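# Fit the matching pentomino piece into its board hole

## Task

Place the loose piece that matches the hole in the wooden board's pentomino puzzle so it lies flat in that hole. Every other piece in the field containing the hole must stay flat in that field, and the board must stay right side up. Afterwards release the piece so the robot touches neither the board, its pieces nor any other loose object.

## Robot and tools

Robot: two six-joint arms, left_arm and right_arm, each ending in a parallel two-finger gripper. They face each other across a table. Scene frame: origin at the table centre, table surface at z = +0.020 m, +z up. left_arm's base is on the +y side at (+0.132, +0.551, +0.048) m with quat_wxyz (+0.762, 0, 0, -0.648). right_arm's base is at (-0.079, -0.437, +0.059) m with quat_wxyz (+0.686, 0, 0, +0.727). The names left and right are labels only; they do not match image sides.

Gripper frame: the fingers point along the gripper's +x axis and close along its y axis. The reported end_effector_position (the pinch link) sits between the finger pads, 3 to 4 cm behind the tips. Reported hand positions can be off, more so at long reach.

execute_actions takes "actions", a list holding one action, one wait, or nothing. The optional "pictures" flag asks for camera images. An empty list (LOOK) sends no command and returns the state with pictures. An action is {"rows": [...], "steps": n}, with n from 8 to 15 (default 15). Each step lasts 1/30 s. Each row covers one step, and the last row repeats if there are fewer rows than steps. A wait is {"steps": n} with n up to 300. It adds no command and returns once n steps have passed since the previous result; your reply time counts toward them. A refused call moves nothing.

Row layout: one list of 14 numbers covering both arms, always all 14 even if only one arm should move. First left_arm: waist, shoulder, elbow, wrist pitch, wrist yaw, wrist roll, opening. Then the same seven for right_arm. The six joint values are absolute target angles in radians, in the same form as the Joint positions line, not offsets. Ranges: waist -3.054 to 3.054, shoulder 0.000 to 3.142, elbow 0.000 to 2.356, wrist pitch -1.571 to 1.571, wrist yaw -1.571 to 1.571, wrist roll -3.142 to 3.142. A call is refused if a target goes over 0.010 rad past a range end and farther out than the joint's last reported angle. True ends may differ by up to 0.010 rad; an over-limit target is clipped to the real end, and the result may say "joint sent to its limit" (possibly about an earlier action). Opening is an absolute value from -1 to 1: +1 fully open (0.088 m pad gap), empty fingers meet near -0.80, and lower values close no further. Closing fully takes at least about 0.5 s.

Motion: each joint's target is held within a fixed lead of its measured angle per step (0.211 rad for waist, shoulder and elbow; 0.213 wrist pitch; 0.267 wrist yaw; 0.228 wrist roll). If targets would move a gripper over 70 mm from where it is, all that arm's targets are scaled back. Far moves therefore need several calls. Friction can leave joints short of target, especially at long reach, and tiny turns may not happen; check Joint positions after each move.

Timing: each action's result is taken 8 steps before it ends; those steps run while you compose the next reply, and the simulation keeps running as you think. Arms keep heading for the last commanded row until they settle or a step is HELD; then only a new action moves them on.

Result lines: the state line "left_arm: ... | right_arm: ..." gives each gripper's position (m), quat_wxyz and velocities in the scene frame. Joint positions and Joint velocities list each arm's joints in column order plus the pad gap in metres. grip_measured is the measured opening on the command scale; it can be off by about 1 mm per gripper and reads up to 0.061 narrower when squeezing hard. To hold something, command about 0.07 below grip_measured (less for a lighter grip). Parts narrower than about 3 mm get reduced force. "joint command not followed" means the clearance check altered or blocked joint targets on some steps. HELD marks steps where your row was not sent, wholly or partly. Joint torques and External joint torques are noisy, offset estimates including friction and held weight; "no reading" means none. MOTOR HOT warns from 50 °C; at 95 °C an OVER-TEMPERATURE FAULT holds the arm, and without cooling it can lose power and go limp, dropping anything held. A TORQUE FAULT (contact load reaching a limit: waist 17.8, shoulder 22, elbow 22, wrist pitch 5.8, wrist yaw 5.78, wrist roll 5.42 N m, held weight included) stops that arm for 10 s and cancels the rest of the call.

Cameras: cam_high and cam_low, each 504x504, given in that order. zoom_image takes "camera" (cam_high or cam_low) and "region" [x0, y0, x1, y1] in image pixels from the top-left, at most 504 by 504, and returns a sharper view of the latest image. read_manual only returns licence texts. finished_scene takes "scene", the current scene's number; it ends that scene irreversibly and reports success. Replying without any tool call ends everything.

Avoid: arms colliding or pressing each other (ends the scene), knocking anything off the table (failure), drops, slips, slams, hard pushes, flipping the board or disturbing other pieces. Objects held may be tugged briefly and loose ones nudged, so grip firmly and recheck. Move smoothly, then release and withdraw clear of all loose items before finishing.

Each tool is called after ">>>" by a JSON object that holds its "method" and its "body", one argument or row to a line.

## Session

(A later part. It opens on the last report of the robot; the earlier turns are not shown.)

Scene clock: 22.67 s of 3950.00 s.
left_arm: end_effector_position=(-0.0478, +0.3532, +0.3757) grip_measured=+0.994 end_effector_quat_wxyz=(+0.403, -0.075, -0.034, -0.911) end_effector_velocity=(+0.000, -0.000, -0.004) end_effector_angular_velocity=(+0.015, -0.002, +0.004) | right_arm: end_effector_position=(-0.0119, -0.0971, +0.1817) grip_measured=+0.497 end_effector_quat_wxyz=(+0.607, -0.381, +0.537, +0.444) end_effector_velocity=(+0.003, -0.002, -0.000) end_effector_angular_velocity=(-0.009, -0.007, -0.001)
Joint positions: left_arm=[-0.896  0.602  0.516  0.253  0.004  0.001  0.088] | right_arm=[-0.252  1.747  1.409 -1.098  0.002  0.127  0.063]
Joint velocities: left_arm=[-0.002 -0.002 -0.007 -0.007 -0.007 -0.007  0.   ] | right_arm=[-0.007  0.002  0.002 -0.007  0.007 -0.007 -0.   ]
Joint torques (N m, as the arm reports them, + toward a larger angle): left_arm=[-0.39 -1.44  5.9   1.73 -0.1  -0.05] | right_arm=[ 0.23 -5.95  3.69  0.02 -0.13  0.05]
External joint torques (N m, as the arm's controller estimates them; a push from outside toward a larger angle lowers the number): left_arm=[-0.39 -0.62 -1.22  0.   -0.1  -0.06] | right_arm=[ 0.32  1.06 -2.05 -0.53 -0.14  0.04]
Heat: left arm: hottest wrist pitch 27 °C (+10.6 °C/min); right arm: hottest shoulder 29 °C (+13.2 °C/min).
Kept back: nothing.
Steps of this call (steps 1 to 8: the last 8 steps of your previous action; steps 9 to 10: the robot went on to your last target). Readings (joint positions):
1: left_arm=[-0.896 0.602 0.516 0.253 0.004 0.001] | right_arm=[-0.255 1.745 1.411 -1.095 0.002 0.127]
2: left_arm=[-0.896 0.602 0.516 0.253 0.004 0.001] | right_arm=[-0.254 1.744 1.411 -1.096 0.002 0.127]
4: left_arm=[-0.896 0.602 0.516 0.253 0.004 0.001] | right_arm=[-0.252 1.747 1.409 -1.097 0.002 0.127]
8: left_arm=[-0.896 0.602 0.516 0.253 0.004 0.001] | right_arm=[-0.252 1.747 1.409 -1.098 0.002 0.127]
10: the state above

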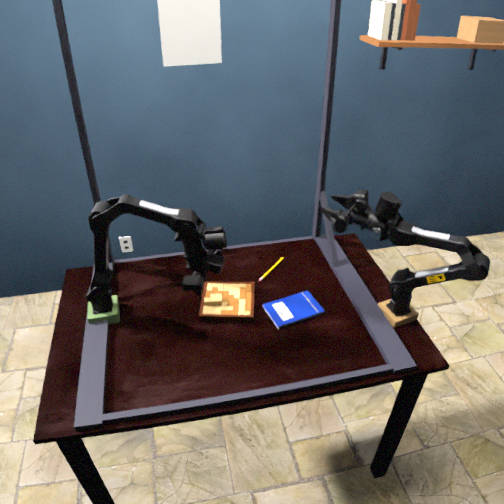

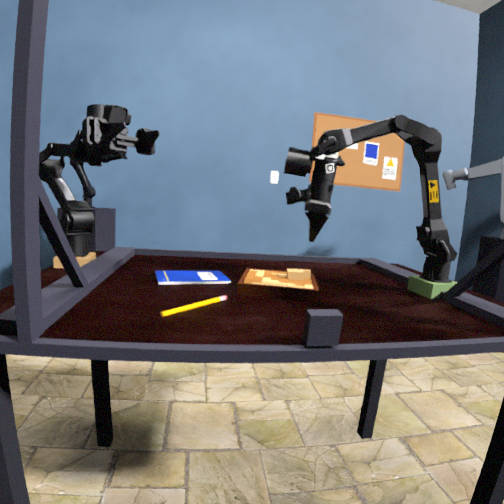

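>>> {"method": "execute_actions", "body": {
  "actions": [
    {"rows":[[-0.9,0.6,0.5,0.252,0,0,1,-0.151,1.96,1.452,-1.05,0,0.127,0.5]],"steps":15}
  ]
}}

>>> {"method": "execute_actions", "body": {
  "actions": [
    {"rows":[[-0.9,0.6,0.5,0.252,0,0,1,-0.151,2.045,1.435,-0.96,0,0.127,0.5]],"steps":15}
  ]
}}

>>> {"method": "execute_actions", "body": {
  "actions": [
    {"rows":[[-0.9,0.6,0.5,0.252,0,0,1,-0.151,2.045,1.435,-0.96,0,0.127,-0.13]],"steps":15}
  ]
}}

>>> {"method": "execute_actions", "body": {
  "actions": [
    {"rows":[[-0.9,0.6,0.5,0.252,0,0,1,-0.138,2.065,1.452,-0.96,0,0.14,-0.13]],"steps":15}
  ]
}}

>>> {"method": "execute_actions", "body": {
  "actions": [
    {"steps":10}
  ],
  "pictures": true
}}

>>> {"method": "zoom_image", "body": {
  "camera": "cam_low",
  "region": [220, 210, 340, 300]
}}

Scene clock: 23.87 s of 3950.00 s.
left_arm: end_effector_position=(-0.0478, +0.3532, +0.3757) grip_measured=+0.994 end_effector_quat_wxyz=(+0.403, -0.075, -0.034, -0.911) end_effector_velocity=(+0.001, +0.001, -0.001) end_effector_angular_velocity=(+0.007, +0.005, +0.004) | right_arm: end_effector_position=(-0.0471, -0.0753, +0.1206) grip_measured=+0.497 end_effector_quat_wxyz=(+0.551, -0.443, +0.551, +0.444) end_effector_velocity=(-0.033, -0.011, -0.092) end_effector_angular_velocity=(-0.275, +0.017, +0.098)
Joint positions: left_arm=[-0.896  0.602  0.516  0.253  0.004  0.001  0.088] | right_arm=[-0.147  1.96   1.446 -1.057 -0.002  0.127  0.063]
Joint velocities: left_arm=[-0.002 -0.007 -0.002 -0.007 -0.007 -0.007 -0.   ] | right_arm=[ 0.09   0.266 -0.002 -0.007  0.007 -0.007 -0.   ]
Joint torques (N m, as the arm reports them, + toward a larger angle): left_arm=[-0.42 -1.47  5.9   1.74 -0.1  -0.05] | right_arm=[-1.37 -9.42  4.81  0.15  0.06  0.04]
External joint torques (N m, as the arm's controller estimates them; a push from outside toward a larger angle lowers the number): left_arm=[-0.42 -0.61 -1.29 -0.01 -0.1  -0.06] | right_arm=[-0.27  2.   -2.46 -0.34 -0.05  0.03]
Heat: left arm: hottest wrist pitch 27 °C (+10.1 °C/min); right arm: hottest shoulder 29 °C (+12.6 °C/min).
Steps of this call (steps 1 to 15: the robot went on to your last target; steps 16 to 29: nothing new was sent; steps 30 to 36: the first 7 steps of this action). Readings (joint positions):
30: left_arm=[-0.896 0.602 0.516 0.253 0.004 0.001] | right_arm=[-0.244 1.777 1.416 -1.099 0.006 0.127]
31: left_arm=[-0.896 0.602 0.516 0.253 0.004 0.001] | right_arm=[-0.225 1.811 1.434 -1.079 0.007 0.127]
33: left_arm=[-0.896 0.602 0.516 0.253 0.004 0.001] | right_arm=[-0.180 1.892 1.451 -1.050 0.001 0.127]
36: the state above

Scene clock: 24.37 s of 3950.00 s.
left_arm: end_effector_position=(-0.0478, +0.3532, +0.3757) grip_measured=+0.994 end_effector_quat_wxyz=(+0.403, -0.075, -0.034, -0.911) end_effector_velocity=(+0.001, -0.001, -0.001) end_effector_angular_velocity=(+0.014, +0.019, +0.006) | right_arm: end_effector_position=(-0.0454, -0.0625, +0.0921) grip_measured=+0.497 end_effector_quat_wxyz=(+0.552, -0.441, +0.551, +0.444) end_effector_velocity=(+0.002, -0.002, -0.051) end_effector_angular_velocity=(-0.086, +0.000, +0.005)
Joint positions: left_arm=[-0.896  0.602  0.516  0.253  0.004  0.001  0.088] | right_arm=[-0.149  2.038  1.441 -0.969 -0.002  0.127  0.063]
Joint velocities: left_arm=[ 0.002 -0.002 -0.007  0.007 -0.007 -0.022 -0.   ] | right_arm=[-0.002  0.129 -0.022  0.066  0.007 -0.007 -0.   ]
Joint torques (N m, as the arm reports them, + toward a larger angle): left_arm=[-0.41 -1.45  5.88  1.73 -0.1  -0.05] | right_arm=[-0.25 -7.84  3.56  0.17  0.04  0.01]
External joint torques (N m, as the arm's controller estimates them; a push from outside toward a larger angle lowers the number): left_arm=[-0.42 -0.62 -1.29 -0.02 -0.09 -0.06] | right_arm=[-0.23  2.03 -2.41 -0.22  0.04  0.01]
Heat: left arm: hottest wrist pitch 27 °C (+9.8 °C/min); right arm: hottest shoulder 29 °C (+12.3 °C/min).
Steps of this call (steps 1 to 8: the last 8 steps of your previous action; steps 9 to 15: the first 7 steps of this action). Readings (joint positions):
9: left_arm=[-0.896 0.602 0.516 0.253 0.004 0.001] | right_arm=[-0.149 1.972 1.447 -1.037 -0.002 0.127]
10: left_arm=[-0.896 0.602 0.516 0.253 0.004 0.001] | right_arm=[-0.149 1.981 1.447 -1.002 -0.002 0.127]
12: left_arm=[-0.896 0.602 0.516 0.253 0.004 0.001] | right_arm=[-0.149 2.009 1.447 -0.980 -0.002 0.127]
15: the state above

Scene clock: 24.87 s of 3950.00 s.
left_arm: end_effector_position=(-0.0478, +0.3532, +0.3757) grip_measured=+0.994 end_effector_quat_wxyz=(+0.403, -0.075, -0.034, -0.911) end_effector_velocity=(+0.000, -0.000, -0.003) end_effector_angular_velocity=(+0.018, -0.005, +0.004) | right_arm: end_effector_position=(-0.0452, -0.0611, +0.0913) grip_measured=-0.054 end_effector_quat_wxyz=(+0.553, -0.440, +0.549, +0.445) end_effector_velocity=(-0.000, -0.001, +0.001) end_effector_angular_velocity=(-0.002, +0.007, +0.005)
Joint positions: left_arm=[-0.896  0.602  0.516  0.253  0.004  0.001  0.088] | right_arm=[-0.149  2.041  1.441 -0.962 -0.001  0.127  0.036]
Joint velocities: left_arm=[-0.002 -0.002  0.002 -0.022 -0.007 -0.007  0.   ] | right_arm=[-0.002 -0.002  0.002 -0.007 -0.007 -0.007 -0.   ]
Joint torques (N m, as the arm reports them, + toward a larger angle): left_arm=[-0.42 -1.46  5.88  1.72 -0.1  -0.05] | right_arm=[-0.3  -7.19  3.6   0.13  0.08  0.01]
External joint torques (N m, as the arm's controller estimates them; a push from outside toward a larger angle lowers the number): left_arm=[-0.42 -0.65 -1.26  0.   -0.1  -0.06] | right_arm=[-0.32  1.5  -1.72 -0.22  0.09  0.01]
Heat: left arm: hottest wrist pitch 27 °C (+9.7 °C/min); right arm: hottest shoulder 29 °C (+12.1 °C/min).
Steps of this call (steps 1 to 8: the last 8 steps of your previous action; steps 9 to 15: the first 7 steps of this action). Readings (joint positions):
9: left_arm=[-0.896 0.602 0.516 0.253 0.004 0.001] | right_arm=[-0.149 2.041 1.441 -0.963 -0.002 0.127]
10: left_arm=[-0.896 0.602 0.516 0.253 0.004 0.001] | right_arm=[-0.149 2.041 1.441 -0.962 -0.002 0.127]
12: left_arm=[-0.896 0.602 0.516 0.253 0.004 0.001] | right_arm=[-0.149 2.041 1.441 -0.962 -0.002 0.127]
15: the state above

Scene clock: 25.37 s of 3950.00 s.
left_arm: end_effector_position=(-0.0478, +0.3532, +0.3757) grip_measured=+0.994 end_effector_quat_wxyz=(+0.403, -0.075, -0.034, -0.911) end_effector_velocity=(+0.003, -0.001, +0.003) end_effector_angular_velocity=(+0.008, +0.027, +0.016) | right_arm: end_effector_position=(-0.0469, -0.0606, +0.0902) grip_measured=-0.054 end_effector_quat_wxyz=(+0.553, -0.441, +0.550, +0.444) end_effector_velocity=(-0.004, -0.001, -0.000) end_effector_angular_velocity=(-0.007, +0.008, -0.015)
Joint positions: left_arm=[-0.896  0.602  0.516  0.253  0.004  0.001  0.088] | right_arm=[-0.144  2.045  1.443 -0.962 -0.     0.133  0.036]
Joint velocities: left_arm=[-0.002 -0.002  0.002  0.007 -0.022 -0.022  0.   ] | right_arm=[ 0.007  0.002  0.002 -0.007 -0.007  0.022 -0.   ]
Joint torques (N m, as the arm reports them, + toward a larger angle): left_arm=[-0.4  -1.45  5.87  1.74 -0.1  -0.06] | right_arm=[ 0.4  -5.74  4.93  0.1  -0.03  0.31]
External joint torques (N m, as the arm's controller estimates them; a push from outside toward a larger angle lowers the number): left_arm=[-0.42 -0.57 -1.4  -0.03 -0.1  -0.07] | right_arm=[ 0.42  2.86 -0.33 -0.23 -0.03  0.31]
Heat: left arm: hottest wrist pitch 27 °C (+9.5 °C/min); right arm: hottest shoulder 29 °C (+11.8 °C/min).
Steps of this call (steps 1 to 8: the last 8 steps of your previous action; steps 9 to 15: the first 7 steps of this action). Readings (joint positions):
9: left_arm=[-0.896 0.602 0.516 0.253 0.004 0.001] | right_arm=[-0.148 2.042 1.441 -0.962 -0.001 0.127]
10: left_arm=[-0.896 0.602 0.516 0.253 0.004 0.001] | right_arm=[-0.148 2.044 1.441 -0.962 -0.000 0.128]
12: left_arm=[-0.896 0.602 0.516 0.253 0.004 0.001] | right_arm=[-0.146 2.044 1.441 -0.962 -0.000 0.131]
15: the state above

Scene clock: 25.70 s of 3950.00 s.
left_arm: end_effector_position=(-0.0478, +0.3532, +0.3757) grip_measured=+0.994 end_effector_quat_wxyz=(+0.403, -0.075, -0.034, -0.911) end_effector_velocity=(+0.001, -0.002, -0.003) end_effector_angular_velocity=(+0.024, +0.009, +0.006) | right_arm: end_effector_position=(-0.0470, -0.0605, +0.0903) grip_measured=-0.054 end_effector_quat_wxyz=(+0.553, -0.441, +0.550, +0.444) end_effector_velocity=(-0.000, -0.003, +0.001) end_effector_angular_velocity=(-0.007, +0.008, -0.010)
Joint positions: left_arm=[-0.896  0.602  0.516  0.253  0.004  0.001  0.088] | right_arm=[-0.143  2.045  1.443 -0.962 -0.     0.133  0.036]
Joint velocities: left_arm=[ 0.002  0.002 -0.002 -0.007 -0.007 -0.022 -0.   ] | right_arm=[-0.002 -0.007 -0.007 -0.007 -0.007  0.007  0.   ]
Joint torques (N m, as the arm reports them, + toward a larger angle): left_arm=[-0.43 -1.46  5.86  1.74 -0.1  -0.05] | right_arm=[ 0.57 -5.75  4.89  0.1  -0.02  0.31]
External joint torques (N m, as the arm's controller estimates them; a push from outside toward a larger angle lowers the number): left_arm=[-0.45 -0.63 -1.31  0.   -0.1  -0.06] | right_arm=[ 0.57  2.86 -0.34 -0.23 -0.02  0.31]
Heat: left arm: hottest wrist pitch 28 °C (+11.7 °C/min); right arm: hottest shoulder 29 °C (+11.7 °C/min).
Kept back: nothing.
Steps of this call (steps 1 to 8: the last 8 steps of your previous action; steps 9 to 10: the robot went on to your last target). Readings (joint positions):
1: left_arm=[-0.896 0.602 0.516 0.253 0.004 0.001] | right_arm=[-0.144 2.045 1.443 -0.962 -0.000 0.133]
2: left_arm=[-0.896 0.602 0.516 0.253 0.004 0.001] | right_arm=[-0.143 2.045 1.443 -0.962 -0.000 0.133]
4: left_arm=[-0.896 0.602 0.516 0.253 0.004 0.001] | right_arm=[-0.143 2.045 1.443 -0.962 -0.000 0.133]
8: left_arm=[-0.896 0.602 0.516 0.253 0.004 0.001] | right_arm=[-0.143 2.045 1.443 -0.962 -0.000 0.133]
10: the state above

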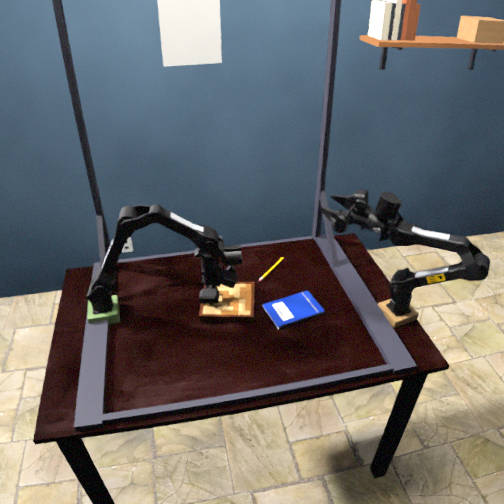

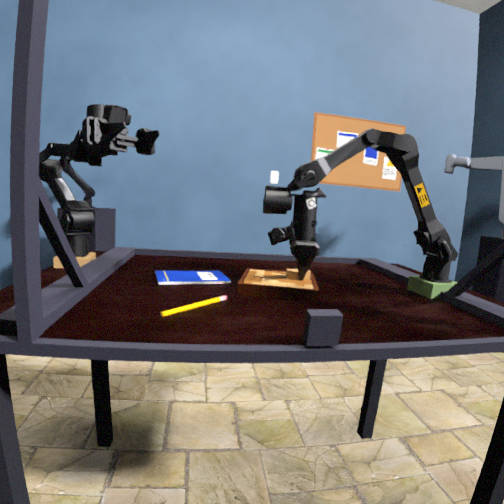

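Region (220, 210, 340, 300) of cam_low's 504x504 image, scaled by 4.200, with more detail than that image has; it fills the top 378 rows of this view, and the rest is white.

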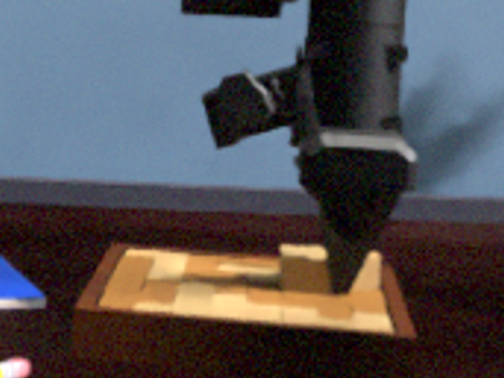

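>>> {"method": "execute_actions", "body": {
  "actions": [
    {"rows":[[-0.9,0.6,0.5,0.252,0,0,1,-0.143,2.043,1.443,-0.962,0,0.133,0.5]],"steps":15}
  ]
}}

>>> {"method": "execute_actions", "body": {
  "actions": [
    {"rows":[[-0.9,0.6,0.5,0.252,0,0,1,-0.143,1.95,1.46,-1.06,0,0.133,0.5]],"steps":15}
  ]
}}

>>> {"method": "execute_actions", "body": {
  "actions": [
    {"rows":[[-0.9,0.6,0.5,0.252,0,0,1,-0.25,1.75,1.4,-1.1,0,0.133,0.5]],"steps":15}
  ]
}}

>>> {"method": "execute_actions", "body": {
  "actions": [
    {"steps":10}
  ],
  "pictures": true
}}

>>> {"method": "zoom_image", "body": {
  "camera": "cam_high",
  "region": [190, 270, 270, 330]
}}

>>> {"method": "zoom_image", "body": {
  "camera": "cam_low",
  "region": [230, 250, 330, 300]
}}

Scene clock: 26.63 s of 3950.00 s.
left_arm: end_effector_position=(-0.0478, +0.3532, +0.3757) grip_measured=+0.994 end_effector_quat_wxyz=(+0.403, -0.075, -0.034, -0.911) end_effector_velocity=(-0.003, +0.002, -0.005) end_effector_angular_velocity=(+0.020, -0.010, -0.016) | right_arm: end_effector_position=(-0.0468, -0.0605, +0.0903) grip_measured=+0.454 end_effector_quat_wxyz=(+0.554, -0.441, +0.550, +0.444) end_effector_velocity=(-0.003, -0.002, +0.000) end_effector_angular_velocity=(-0.005, +0.022, +0.005)
Joint positions: left_arm=[-0.896  0.602  0.516  0.253  0.004  0.001  0.088] | right_arm=[-0.144  2.045  1.443 -0.962  0.001  0.133  0.061]
Joint velocities: left_arm=[-0.007 -0.002 -0.002 -0.022  0.007 -0.007  0.   ] | right_arm=[-0.002 -0.002 -0.002 -0.007 -0.022 -0.007  0.028]
Joint torques (N m, as the arm reports them, + toward a larger angle): left_arm=[-0.42 -1.44  5.88  1.75 -0.09 -0.05] | right_arm=[ 0.13 -7.98  4.03 -0.06 -0.01  0.04]
External joint torques (N m, as the arm's controller estimates them; a push from outside toward a larger angle lowers the number): left_arm=[-0.4  -0.65 -1.22  0.03 -0.1  -0.06] | right_arm=[ 0.13  0.62 -1.19 -0.4  -0.01  0.04]
Heat: left arm: hottest wrist pitch 28 °C (+11.3 °C/min); right arm: hottest shoulder 29 °C (+11.3 °C/min).
Steps of this call (steps 1 to 15: the robot went on to your last target; steps 16 to 21: nothing new was sent; steps 22 to 28: the first 7 steps of this action). Readings (joint positions):
22: left_arm=[-0.896 0.602 0.516 0.253 0.004 0.001] | right_arm=[-0.143 2.045 1.443 -0.962 -0.000 0.133]
23: left_arm=[-0.896 0.602 0.516 0.253 0.004 0.001] | right_arm=[-0.143 2.045 1.443 -0.962 -0.000 0.133]
25: left_arm=[-0.896 0.602 0.516 0.253 0.004 0.001] | right_arm=[-0.144 2.045 1.443 -0.962 0.001 0.133]
28: the state above

Scene clock: 27.13 s of 3950.00 s.
left_arm: end_effector_position=(-0.0478, +0.3532, +0.3757) grip_measured=+0.994 end_effector_quat_wxyz=(+0.403, -0.075, -0.034, -0.911) end_effector_velocity=(+0.000, -0.000, -0.002) end_effector_angular_velocity=(+0.011, +0.001, +0.004) | right_arm: end_effector_position=(-0.0478, -0.0721, +0.1220) grip_measured=+0.497 end_effector_quat_wxyz=(+0.555, -0.439, +0.549, +0.445) end_effector_velocity=(-0.002, +0.002, +0.072) end_effector_angular_velocity=(+0.139, -0.005, +0.010)
Joint positions: left_arm=[-0.896  0.602  0.516  0.253  0.004  0.001  0.088] | right_arm=[-0.144  1.961  1.453 -1.05   0.001  0.133  0.063]
Joint velocities: left_arm=[-0.002 -0.002 -0.002 -0.007 -0.007 -0.007 -0.   ] | right_arm=[ 0.002 -0.178  0.042 -0.081 -0.007 -0.007 -0.   ]
Joint torques (N m, as the arm reports them, + toward a larger angle): left_arm=[-0.42 -1.47  5.88  1.74 -0.09 -0.06] | right_arm=[-0.14 -7.26  4.99 -0.27 -0.03 -0.01]
External joint torques (N m, as the arm's controller estimates them; a push from outside toward a larger angle lowers the number): left_arm=[-0.43 -0.64 -1.29  0.   -0.09 -0.07] | right_arm=[-0.19 -0.51  0.39 -0.56 -0.03 -0.01]
Heat: left arm: hottest wrist pitch 28 °C (+11.1 °C/min); right arm: hottest shoulder 29 °C (+11.1 °C/min).
Steps of this call (steps 1 to 8: the last 8 steps of your previous action; steps 9 to 15: the first 7 steps of this action). Readings (joint positions):
9: left_arm=[-0.896 0.602 0.516 0.253 0.004 0.001] | right_arm=[-0.144 2.035 1.444 -0.977 0.001 0.133]
10: left_arm=[-0.896 0.602 0.516 0.253 0.004 0.001] | right_arm=[-0.144 2.024 1.444 -1.013 0.001 0.133]
12: left_arm=[-0.896 0.602 0.516 0.253 0.004 0.001] | right_arm=[-0.144 1.994 1.444 -1.038 0.001 0.133]
15: the state above

Scene clock: 27.63 s of 3950.00 s.
left_arm: end_effector_position=(-0.0478, +0.3532, +0.3757) grip_measured=+0.994 end_effector_quat_wxyz=(+0.403, -0.075, -0.034, -0.911) end_effector_velocity=(+0.002, -0.001, +0.000) end_effector_angular_velocity=(+0.009, +0.006, +0.018) | right_arm: end_effector_position=(-0.0108, -0.0959, +0.1808) grip_measured=+0.497 end_effector_quat_wxyz=(+0.610, -0.378, +0.539, +0.442) end_effector_velocity=(+0.011, -0.021, +0.116) end_effector_angular_velocity=(+0.303, -0.039, -0.041)
Joint positions: left_arm=[-0.896  0.602  0.516  0.253  0.004  0.001  0.088] | right_arm=[-0.255  1.752  1.411 -1.094  0.002  0.133  0.063]
Joint velocities: left_arm=[-0.002 -0.002  0.002 -0.007 -0.022 -0.007 -0.   ] | right_arm=[-0.051 -0.359 -0.002 -0.051 -0.022 -0.007  0.   ]
Joint torques (N m, as the arm reports them, + toward a larger angle): left_arm=[-0.41 -1.46  5.89  1.73 -0.1  -0.05] | right_arm=[ 1.   -3.86  3.63 -0.03 -0.12  0.  ]
External joint torques (N m, as the arm's controller estimates them; a push from outside toward a larger angle lowers the number): left_arm=[-0.41 -0.64 -1.29 -0.02 -0.1  -0.06] | right_arm=[-0.01  0.34 -0.39 -0.53  0.01  0.02]
Heat: left arm: hottest wrist pitch 28 °C (+10.9 °C/min); right arm: hottest shoulder 29 °C (+10.9 °C/min).
Steps of this call (steps 1 to 8: the last 8 steps of your previous action; steps 9 to 15: the first 7 steps of this action). Readings (joint positions):
9: left_arm=[-0.896 0.602 0.516 0.253 0.004 0.001] | right_arm=[-0.151 1.930 1.444 -1.057 -0.005 0.133]
10: left_arm=[-0.896 0.602 0.516 0.253 0.004 0.001] | right_arm=[-0.171 1.901 1.426 -1.079 -0.007 0.133]
12: left_arm=[-0.896 0.602 0.516 0.253 0.004 0.001] | right_arm=[-0.222 1.826 1.410 -1.096 -0.000 0.133]
15: the state above

Scene clock: 27.97 s of 3950.00 s.
left_arm: end_effector_position=(-0.0478, +0.3532, +0.3757) grip_measured=+0.994 end_effector_quat_wxyz=(+0.403, -0.075, -0.034, -0.911) end_effector_velocity=(-0.000, +0.001, -0.003) end_effector_angular_velocity=(+0.001, -0.009, +0.001) | right_arm: end_effector_position=(-0.0121, -0.0971, +0.1817) grip_measured=+0.497 end_effector_quat_wxyz=(+0.609, -0.379, +0.539, +0.443) end_effector_velocity=(-0.001, -0.002, -0.000) end_effector_angular_velocity=(-0.006, +0.008, +0.006)
Joint positions: left_arm=[-0.896  0.602  0.516  0.253  0.004  0.001  0.088] | right_arm=[-0.252  1.747  1.409 -1.098  0.002  0.133  0.063]
Joint velocities: left_arm=[-0.007 -0.007 -0.007 -0.007 -0.007  0.007 -0.   ] | right_arm=[-0.002 -0.002 -0.002 -0.007 -0.007 -0.007  0.   ]
Joint torques (N m, as the arm reports them, + toward a larger angle): left_arm=[-0.38 -1.47  5.89  1.73 -0.1  -0.06] | right_arm=[-0.11 -6.17  3.97  0.04 -0.08  0.03]
External joint torques (N m, as the arm's controller estimates them; a push from outside toward a larger angle lowers the number): left_arm=[-0.36 -0.63 -1.27 -0.01 -0.1  -0.07] | right_arm=[-0.16  0.86 -1.79 -0.52 -0.07  0.03]
Heat: left arm: hottest wrist pitch 28 °C (+10.7 °C/min); right arm: hottest shoulder 29 °C (+10.7 °C/min).
Kept back: nothing.
Steps of this call (steps 1 to 8: the last 8 steps of your previous action; steps 9 to 10: the robot went on to your last target). Readings (joint positions):
1: left_arm=[-0.896 0.602 0.516 0.253 0.004 0.001] | right_arm=[-0.255 1.745 1.411 -1.095 0.002 0.133]
2: left_arm=[-0.896 0.602 0.516 0.253 0.004 0.001] | right_arm=[-0.254 1.745 1.411 -1.096 0.002 0.133]
4: left_arm=[-0.896 0.602 0.516 0.253 0.004 0.001] | right_arm=[-0.252 1.747 1.409 -1.098 0.002 0.133]
8: left_arm=[-0.896 0.602 0.516 0.253 0.004 0.001] | right_arm=[-0.252 1.747 1.409 -1.098 0.002 0.133]
10: the state above

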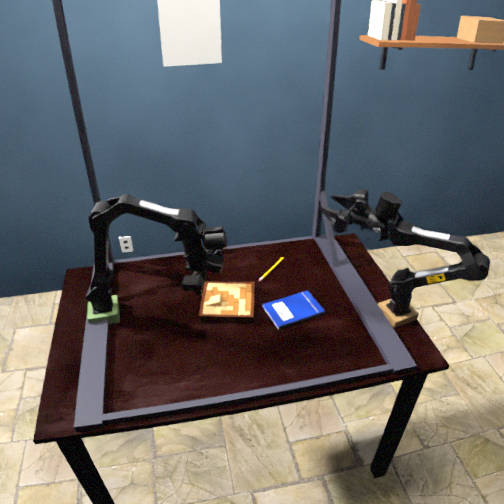

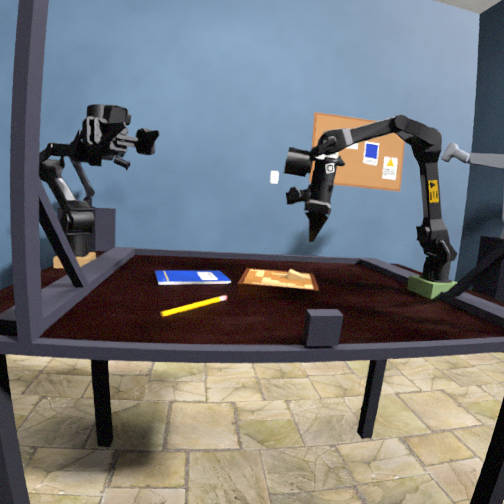

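Region (190, 270, 270, 330) of cam_high's 504x504 image, scaled by 6.300, with more detail than that image has; it fills the top 378 rows of this view, and the rest is white.

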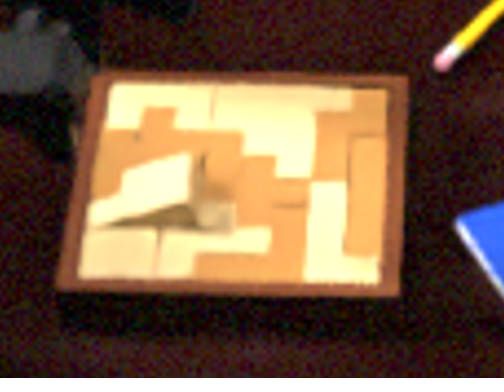

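Region (230, 250, 330, 300) of cam_low's 504x504 image, scaled by 5.040, with more detail than that image has.

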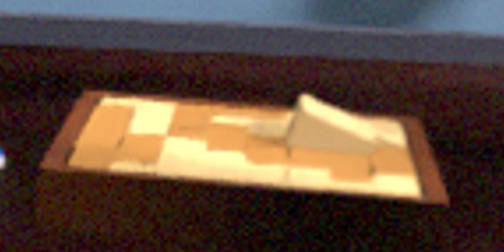

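>>> {"method": "execute_actions", "body": {
  "actions": [
    {"rows":[[-0.9,0.6,0.5,0.252,0,0,1,-0.143,2.0,1.58,-1.15,0,0.133,-0.8]],"steps":15}
  ]
}}

>>> {"method": "execute_actions", "body": {
  "actions": [
    {"rows":[[-0.9,0.6,0.5,0.252,0,0,1,-0.143,2.085,1.565,-1.05,0,0.133,-0.8]],"steps":15}
  ]
}}

>>> {"method": "execute_actions", "body": {
  "actions": [
    {"steps":10}
  ],
  "pictures": true
}}

>>> {"method": "zoom_image", "body": {
  "camera": "cam_high",
  "region": [180, 250, 280, 330]
}}

>>> {"method": "zoom_image", "body": {
  "camera": "cam_low",
  "region": [230, 230, 330, 300]
}}

Scene clock: 28.90 s of 3950.00 s.
left_arm: end_effector_position=(-0.0478, +0.3532, +0.3757) grip_measured=+0.994 end_effector_quat_wxyz=(+0.403, -0.075, -0.034, -0.911) end_effector_velocity=(-0.000, +0.001, +0.001) end_effector_angular_velocity=(+0.010, +0.022, -0.004) | right_arm: end_effector_position=(-0.0498, -0.0657, +0.1376) grip_measured=-0.280 end_effector_quat_wxyz=(+0.547, -0.446, +0.554, +0.442) end_effector_velocity=(-0.043, -0.010, -0.133) end_effector_angular_velocity=(-0.396, +0.039, +0.102)
Joint positions: left_arm=[-0.896  0.602  0.516  0.253  0.004  0.001  0.088] | right_arm=[-0.138  1.989  1.557 -1.149 -0.002  0.133  0.025]
Joint velocities: left_arm=[-0.007 -0.002 -0.002  0.007 -0.007 -0.022  0.   ] | right_arm=[ 0.11   0.379  0.002 -0.022 -0.007  0.007 -0.175]
Joint torques (N m, as the arm reports them, + toward a larger angle): left_arm=[-0.39 -1.45  5.9   1.73 -0.09 -0.05] | right_arm=[-1.28 -9.43  6.58  0.    0.07 -0.02]
External joint torques (N m, as the arm's controller estimates them; a push from outside toward a larger angle lowers the number): left_arm=[-0.4  -0.6  -1.3  -0.02 -0.09 -0.06] | right_arm=[ 0.02  1.4  -0.61 -0.48 -0.06 -0.03]
Heat: left arm: hottest wrist pitch 28 °C (+10.4 °C/min); right arm: hottest shoulder 29 °C (+10.4 °C/min).
Steps of this call (steps 1 to 15: the robot went on to your last target; steps 16 to 21: nothing new was sent; steps 22 to 28: the first 7 steps of this action). Readings (joint positions):
22: left_arm=[-0.896 0.602 0.516 0.253 0.004 0.001] | right_arm=[-0.242 1.783 1.440 -1.133 0.007 0.133]
23: left_arm=[-0.896 0.602 0.516 0.253 0.004 0.001] | right_arm=[-0.221 1.830 1.487 -1.136 0.008 0.133]
25: left_arm=[-0.896 0.602 0.516 0.253 0.004 0.001] | right_arm=[-0.174 1.921 1.551 -1.122 0.001 0.133]
28: the state above

Scene clock: 29.40 s of 3950.00 s.
left_arm: end_effector_position=(-0.0478, +0.3532, +0.3757) grip_measured=+0.994 end_effector_quat_wxyz=(+0.403, -0.075, -0.034, -0.911) end_effector_velocity=(+0.000, -0.000, -0.004) end_effector_angular_velocity=(+0.015, -0.002, +0.004) | right_arm: end_effector_position=(-0.0470, -0.0466, +0.1079) grip_measured=-0.797 end_effector_quat_wxyz=(+0.551, -0.442, +0.551, +0.444) end_effector_velocity=(+0.001, +0.013, -0.047) end_effector_angular_velocity=(-0.031, +0.010, +0.005)
Joint positions: left_arm=[-0.896  0.602  0.516  0.253  0.004  0.001  0.088] | right_arm=[-0.141  2.079  1.569 -1.059 -0.002  0.133  0.   ]
Joint velocities: left_arm=[-0.002 -0.002 -0.007 -0.007 -0.007 -0.007  0.   ] | right_arm=[-0.002  0.125 -0.002  0.095 -0.007 -0.007  0.   ]
Joint torques (N m, as the arm reports them, + toward a larger angle): left_arm=[-0.42 -1.47  5.88  1.74 -0.1  -0.05] | right_arm=[-0.02 -8.36  3.67  0.1   0.05 -0.02]
External joint torques (N m, as the arm's controller estimates them; a push from outside toward a larger angle lowers the number): left_arm=[-0.42 -0.63 -1.27  0.   -0.1  -0.06] | right_arm=[-0.02  1.96 -2.35 -0.17  0.05 -0.02]
Heat: left arm: hottest wrist pitch 28 °C (+10.2 °C/min); right arm: hottest shoulder 29 °C (+10.2 °C/min).
Steps of this call (steps 1 to 8: the last 8 steps of your previous action; steps 9 to 15: the first 7 steps of this action). Readings (joint positions):
9: left_arm=[-0.896 0.602 0.516 0.253 0.004 0.001] | right_arm=[-0.141 2.010 1.567 -1.135 -0.002 0.133]
10: left_arm=[-0.896 0.602 0.516 0.253 0.004 0.001] | right_arm=[-0.141 2.021 1.568 -1.099 -0.002 0.133]
12: left_arm=[-0.896 0.602 0.516 0.253 0.004 0.001] | right_arm=[-0.141 2.050 1.569 -1.071 -0.002 0.133]
15: the state above

Scene clock: 29.73 s of 3950.00 s.
left_arm: end_effector_position=(-0.0478, +0.3532, +0.3757) grip_measured=+0.994 end_effector_quat_wxyz=(+0.403, -0.075, -0.034, -0.911) end_effector_velocity=(+0.001, -0.003, -0.003) end_effector_angular_velocity=(+0.016, -0.000, +0.018) | right_arm: end_effector_position=(-0.0469, -0.0453, +0.1072) grip_measured=-0.797 end_effector_quat_wxyz=(+0.552, -0.441, +0.550, +0.445) end_effector_velocity=(-0.002, -0.001, +0.002) end_effector_angular_velocity=(-0.001, +0.022, -0.010)
Joint positions: left_arm=[-0.896  0.602  0.516  0.253  0.004  0.001  0.088] | right_arm=[-0.141  2.081  1.569 -1.053 -0.002  0.133  0.   ]
Joint velocities: left_arm=[-0.002  0.002 -0.002 -0.007 -0.022 -0.007  0.   ] | right_arm=[-0.002 -0.002  0.002 -0.007 -0.022  0.007  0.   ]
Joint torques (N m, as the arm reports them, + toward a larger angle): left_arm=[-0.45 -1.45  5.86  1.73 -0.1  -0.05] | right_arm=[-0.1  -7.81  3.84  0.11  0.06 -0.01]
External joint torques (N m, as the arm's controller estimates them; a push from outside toward a larger angle lowers the number): left_arm=[-0.46 -0.63 -1.32 -0.01 -0.1  -0.06] | right_arm=[-0.11  1.17 -1.53 -0.21  0.06 -0.01]
Heat: left arm: hottest wrist pitch 28 °C (+10.1 °C/min); right arm: hottest shoulder 29 °C (+10.1 °C/min).
Kept back: nothing.
Steps of this call (steps 1 to 8: the last 8 steps of your previous action; steps 9 to 10: the robot went on to your last target). Readings (joint positions):
1: left_arm=[-0.896 0.602 0.516 0.253 0.004 0.001] | right_arm=[-0.141 2.081 1.569 -1.057 -0.002 0.133]
2: left_arm=[-0.896 0.602 0.516 0.253 0.004 0.001] | right_arm=[-0.141 2.081 1.569 -1.056 -0.002 0.133]
4: left_arm=[-0.896 0.602 0.516 0.253 0.004 0.001] | right_arm=[-0.141 2.081 1.569 -1.053 -0.002 0.133]
8: left_arm=[-0.896 0.602 0.516 0.253 0.004 0.001] | right_arm=[-0.141 2.081 1.569 -1.053 -0.002 0.133]
10: the state above

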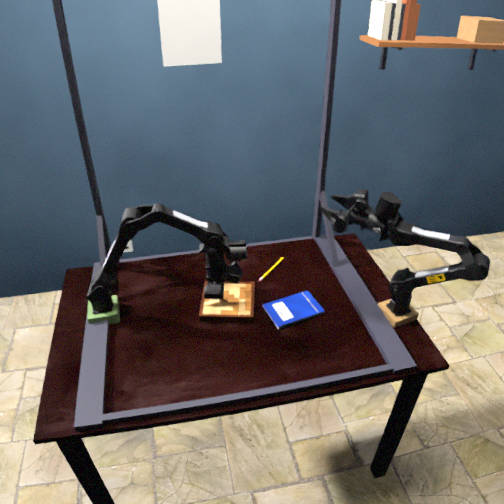

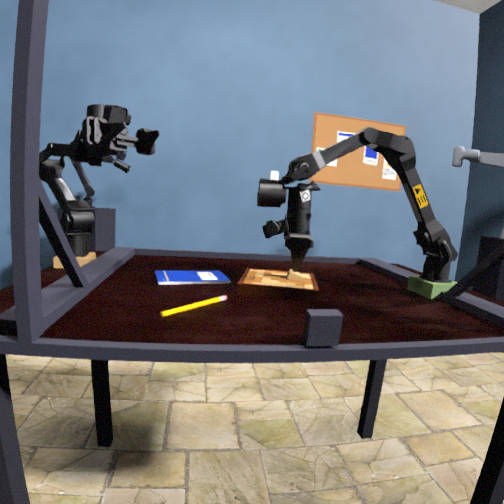

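Region (180, 250, 280, 330) of cam_high's 504x504 image, scaled by 5.040, with more detail than that image has; it fills the top 403 rows of this view, and the rest is white.

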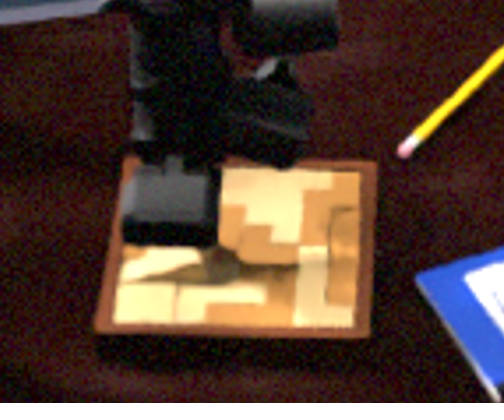

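Region (230, 230, 330, 300) of cam_low's 504x504 image, scaled by 5.040, with more detail than that image has; it fills the top 353 rows of this view, and the rest is white.

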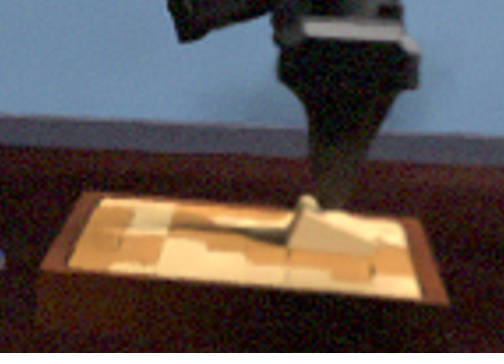

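>>> {"method": "execute_actions", "body": {
  "actions": [
    {"rows":[[-0.9,0.6,0.5,0.252,0,0,1,-0.143,2.09,1.54,-1.03,0,0.133,-0.8],[-0.9,0.6,0.5,0.252,0,0,1,-0.143,2.09,1.54,-1.03,0,0.133,-0.8],[-0.9,0.6,0.5,0.252,0,0,1,-0.143,2.09,1.54,-1.03,0,0.133,-0.8],[-0.9,0.6,0.5,0.252,0,0,1,-0.143,2.095,1.50,-1.0,0,0.133,-0.8]],"steps":15}
  ]
}}

>>> {"method": "execute_actions", "body": {
  "actions": [
    {"steps":15}
  ],
  "pictures": true
}}

>>> {"method": "zoom_image", "body": {
  "camera": "cam_low",
  "region": [230, 230, 330, 300]
}}

Scene clock: 30.57 s of 3950.00 s.
left_arm: end_effector_position=(-0.0478, +0.3532, +0.3757) grip_measured=+0.994 end_effector_quat_wxyz=(+0.403, -0.075, -0.034, -0.911) end_effector_velocity=(+0.000, -0.000, -0.002) end_effector_angular_velocity=(+0.011, +0.001, +0.004) | right_arm: end_effector_position=(-0.0473, -0.0502, +0.0949) grip_measured=-0.797 end_effector_quat_wxyz=(+0.550, -0.443, +0.552, +0.443) end_effector_velocity=(-0.003, -0.052, -0.076) end_effector_angular_velocity=(-0.211, +0.025, -0.015)
Joint positions: left_arm=[-0.896  0.602  0.516  0.253  0.004  0.001  0.088] | right_arm=[-0.141  2.084  1.522 -1.012 -0.002  0.133  0.   ]
Joint velocities: left_arm=[-0.002 -0.002 -0.002 -0.007 -0.007 -0.007 -0.   ] | right_arm=[-0.007  0.071 -0.208  0.066 -0.007  0.007  0.   ]
Joint torques (N m, as the arm reports them, + toward a larger angle): left_arm=[-0.42 -1.45  5.89  1.74 -0.1  -0.06] | right_arm=[-0.25 -7.24  3.24  0.19  0.01 -0.02]
External joint torques (N m, as the arm's controller estimates them; a push from outside toward a larger angle lowers the number): left_arm=[-0.41 -0.62 -1.28  0.   -0.11 -0.07] | right_arm=[-0.2   1.7  -2.14 -0.2   0.   -0.02]
Heat: left arm: hottest wrist pitch 28 °C (+9.8 °C/min); right arm: hottest shoulder 29 °C (+9.8 °C/min).
Steps of this call (steps 1 to 15: the robot went on to your last target; steps 16 to 18: nothing new was sent; steps 19 to 25: the first 7 steps of this action). Readings (joint positions):
19: left_arm=[-0.896 0.602 0.516 0.253 0.004 0.001] | right_arm=[-0.141 2.081 1.565 -1.047 -0.002 0.133]
20: left_arm=[-0.896 0.602 0.516 0.253 0.004 0.001] | right_arm=[-0.141 2.081 1.562 -1.042 -0.002 0.133]
22: left_arm=[-0.896 0.602 0.516 0.253 0.004 0.001] | right_arm=[-0.141 2.081 1.548 -1.026 -0.002 0.133]
25: the state above

Scene clock: 31.07 s of 3950.00 s.
left_arm: end_effector_position=(-0.0478, +0.3532, +0.3757) grip_measured=+0.994 end_effector_quat_wxyz=(+0.403, -0.075, -0.034, -0.911) end_effector_velocity=(+0.001, +0.001, -0.001) end_effector_angular_velocity=(+0.007, +0.005, +0.004) | right_arm: end_effector_position=(-0.0475, -0.0519, +0.0906) grip_measured=-0.797 end_effector_quat_wxyz=(+0.548, -0.445, +0.554, +0.441) end_effector_velocity=(-0.000, -0.002, +0.002) end_effector_angular_velocity=(-0.002, +0.008, +0.019)
Joint positions: left_arm=[-0.896  0.602  0.516  0.253  0.004  0.001  0.088] | right_arm=[-0.141  2.088  1.51  -1.003 -0.002  0.133  0.   ]
Joint velocities: left_arm=[-0.002 -0.007 -0.002 -0.007 -0.007 -0.007  0.   ] | right_arm=[-0.002 -0.007 -0.002 -0.007 -0.007 -0.022  0.   ]
Joint torques (N m, as the arm reports them, + toward a larger angle): left_arm=[-0.39 -1.46  5.88  1.74 -0.1  -0.05] | right_arm=[-0.25 -6.96  2.77  0.13  0.03 -0.02]
External joint torques (N m, as the arm's controller estimates them; a push from outside toward a larger angle lowers the number): left_arm=[-0.38 -0.54 -1.4  -0.04 -0.1  -0.06] | right_arm=[-0.26  1.97 -2.5  -0.18  0.04 -0.02]
Heat: left arm: hottest wrist pitch 28 °C (+9.7 °C/min); right arm: hottest shoulder 29 °C (+9.7 °C/min).
Kept back: nothing.
Steps of this call (steps 1 to 8: the last 8 steps of your previous action; steps 9 to 15: the robot went on to your last target). Readings (joint positions):
1: left_arm=[-0.896 0.602 0.516 0.253 0.004 0.001] | right_arm=[-0.141 2.086 1.516 -1.010 -0.002 0.133]
2: left_arm=[-0.896 0.602 0.516 0.253 0.004 0.001] | right_arm=[-0.141 2.087 1.513 -1.008 -0.002 0.133]
4: left_arm=[-0.896 0.602 0.516 0.253 0.004 0.001] | right_arm=[-0.141 2.088 1.511 -1.005 -0.002 0.133]
8: left_arm=[-0.896 0.602 0.516 0.253 0.004 0.001] | right_arm=[-0.141 2.088 1.511 -1.003 -0.002 0.133]
15: the state above

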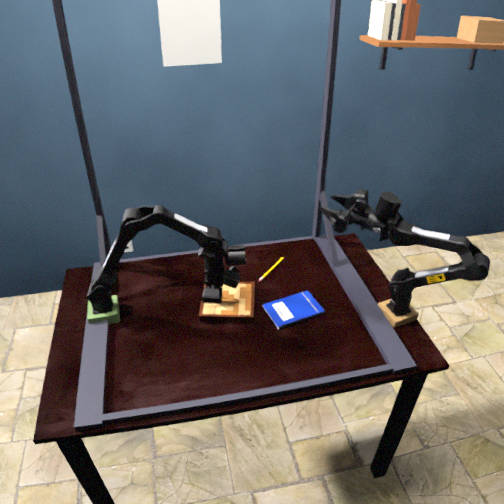

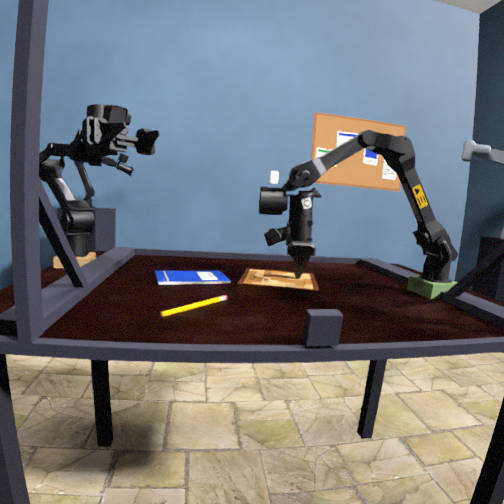

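Region (230, 230, 330, 300) of cam_low's 504x504 image, scaled by 5.040, with more detail than that image has; it fills the top 353 rows of this view, and the rest is white.

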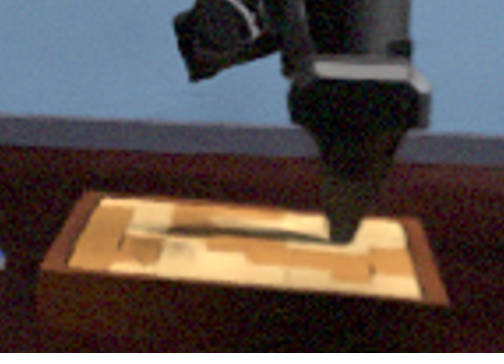

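It went in. Lift and check.

>>> {"method": "execute_actions", "body": {
  "actions": [
    {"rows":[[-0.9,0.6,0.5,0.252,0,0,1,-0.2,1.85,1.45,-1.1,0,0.133,-0.8]],"steps":15}
  ]
}}

>>> {"method": "execute_actions", "body": {
  "actions": [
    {"steps":15}
  ],
  "pictures": true
}}

>>> {"method": "zoom_image", "body": {
  "camera": "cam_high",
  "region": [190, 270, 270, 330]
}}

>>> {"method": "zoom_image", "body": {
  "camera": "cam_low",
  "region": [230, 250, 330, 300]
}}

Scene clock: 31.67 s of 3950.00 s.
left_arm: end_effector_position=(-0.0478, +0.3532, +0.3757) grip_measured=+0.994 end_effector_quat_wxyz=(+0.403, -0.075, -0.034, -0.911) end_effector_velocity=(-0.001, +0.001, -0.002) end_effector_angular_velocity=(+0.009, -0.000, -0.011) | right_arm: end_effector_position=(-0.0272, -0.0785, +0.1601) grip_measured=-0.797 end_effector_quat_wxyz=(+0.586, -0.404, +0.542, +0.447) end_effector_velocity=(+0.010, -0.026, +0.171) end_effector_angular_velocity=(+0.383, -0.033, -0.052)
Joint positions: left_arm=[-0.896  0.602  0.516  0.253  0.004  0.001  0.088] | right_arm=[-0.202  1.855  1.46  -1.088  0.     0.133  0.   ]
Joint velocities: left_arm=[-0.002 -0.002 -0.002 -0.007  0.007 -0.007 -0.   ] | right_arm=[-0.046 -0.501  0.007 -0.125 -0.022  0.007  0.   ]
Joint torques (N m, as the arm reports them, + toward a larger angle): left_arm=[-0.44 -1.46  5.87  1.74 -0.1  -0.05] | right_arm=[ 0.57 -3.89  3.68 -0.23  0.01 -0.03]
External joint torques (N m, as the arm's controller estimates them; a push from outside toward a larger angle lowers the number): left_arm=[-0.42 -0.66 -1.28  0.   -0.11 -0.06] | right_arm=[-0.17  0.39  0.03 -0.58  0.09 -0.02]
Heat: left arm: hottest wrist pitch 28 °C (+9.5 °C/min); right arm: hottest shoulder 30 °C (+11.4 °C/min).
Steps of this call (steps 1 to 11: the robot went on to your last target; steps 12 to 18: the first 7 steps of this action). Readings (joint positions):
12: left_arm=[-0.896 0.602 0.516 0.253 0.004 0.001] | right_arm=[-0.145 2.061 1.499 -1.007 -0.003 0.133]
13: left_arm=[-0.896 0.602 0.516 0.253 0.004 0.001] | right_arm=[-0.155 2.028 1.480 -1.048 -0.003 0.133]
15: left_arm=[-0.896 0.602 0.516 0.253 0.004 0.001] | right_arm=[-0.182 1.943 1.457 -1.086 -0.001 0.133]
18: the state above

Scene clock: 32.17 s of 3950.00 s.
left_arm: end_effector_position=(-0.0478, +0.3532, +0.3757) grip_measured=+0.994 end_effector_quat_wxyz=(+0.403, -0.075, -0.034, -0.911) end_effector_velocity=(+0.001, +0.000, +0.000) end_effector_angular_velocity=(+0.007, +0.005, +0.004) | right_arm: end_effector_position=(-0.0275, -0.0809, +0.1624) grip_measured=-0.797 end_effector_quat_wxyz=(+0.585, -0.404, +0.542, +0.447) end_effector_velocity=(-0.001, -0.002, +0.000) end_effector_angular_velocity=(-0.006, +0.008, +0.005)
Joint positions: left_arm=[-0.896  0.602  0.516  0.253  0.004  0.001  0.088] | right_arm=[-0.202  1.846  1.458 -1.098  0.     0.133  0.   ]
Joint velocities: left_arm=[-0.002 -0.002  0.002 -0.007 -0.007 -0.007 -0.   ] | right_arm=[-0.002 -0.002 -0.002 -0.007 -0.007 -0.007  0.   ]
Joint torques (N m, as the arm reports them, + toward a larger angle): left_arm=[-0.41 -1.42  5.88  1.72 -0.09 -0.06] | right_arm=[ 0.12 -6.63  3.72 -0.11 -0.03 -0.04]
External joint torques (N m, as the arm's controller estimates them; a push from outside toward a larger angle lowers the number): left_arm=[-0.39 -0.55 -1.34 -0.04 -0.1  -0.07] | right_arm=[ 0.11  0.97 -1.88 -0.57 -0.02 -0.04]
Heat: left arm: hottest wrist pitch 28 °C (+9.3 °C/min); right arm: hottest shoulder 30 °C (+11.2 °C/min).
Kept back: nothing.
Steps of this call (steps 1 to 8: the last 8 steps of your previous action; steps 9 to 15: the robot went on to your last target). Readings (joint positions):
1: left_arm=[-0.896 0.602 0.516 0.253 0.004 0.001] | right_arm=[-0.202 1.844 1.460 -1.092 0.000 0.133]
2: left_arm=[-0.896 0.602 0.516 0.253 0.004 0.001] | right_arm=[-0.202 1.841 1.460 -1.095 0.000 0.133]
4: left_arm=[-0.896 0.602 0.516 0.253 0.004 0.001] | right_arm=[-0.202 1.844 1.459 -1.096 0.000 0.133]
8: left_arm=[-0.896 0.602 0.516 0.253 0.004 0.001] | right_arm=[-0.202 1.846 1.458 -1.097 0.000 0.133]
15: the state above
All arms were judged still, so your last target was given up. Only a new action makes them travel on or press farther. Fingers that are still opening or closing keep moving.

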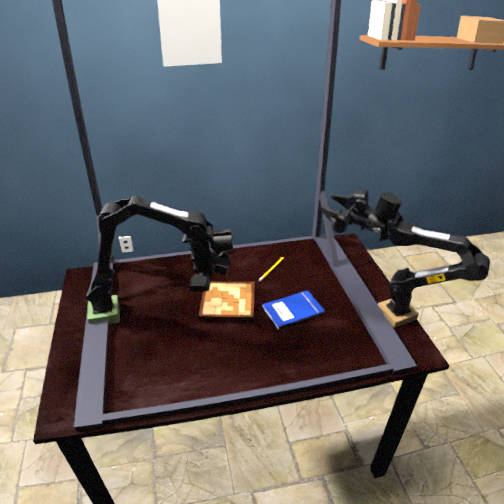

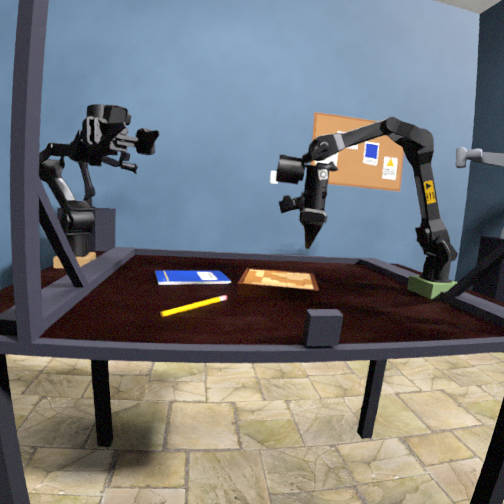

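Region (190, 270, 270, 330) of cam_high's 504x504 image, scaled by 6.300, with more detail than that image has; it fills the top 378 rows of this view, and the rest is white.

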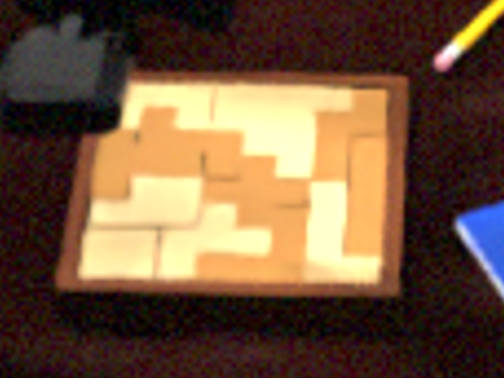

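Region (230, 250, 330, 300) of cam_low's 504x504 image, scaled by 5.040, with more detail than that image has.

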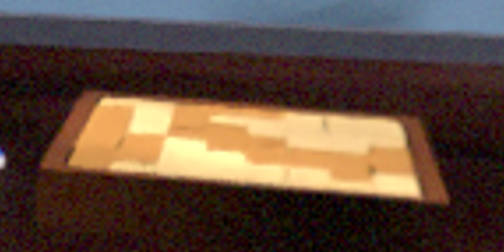

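>>> {"method": "finished_scene", "body": {
  "scene": 1
}}

The scene is finished: the task was done.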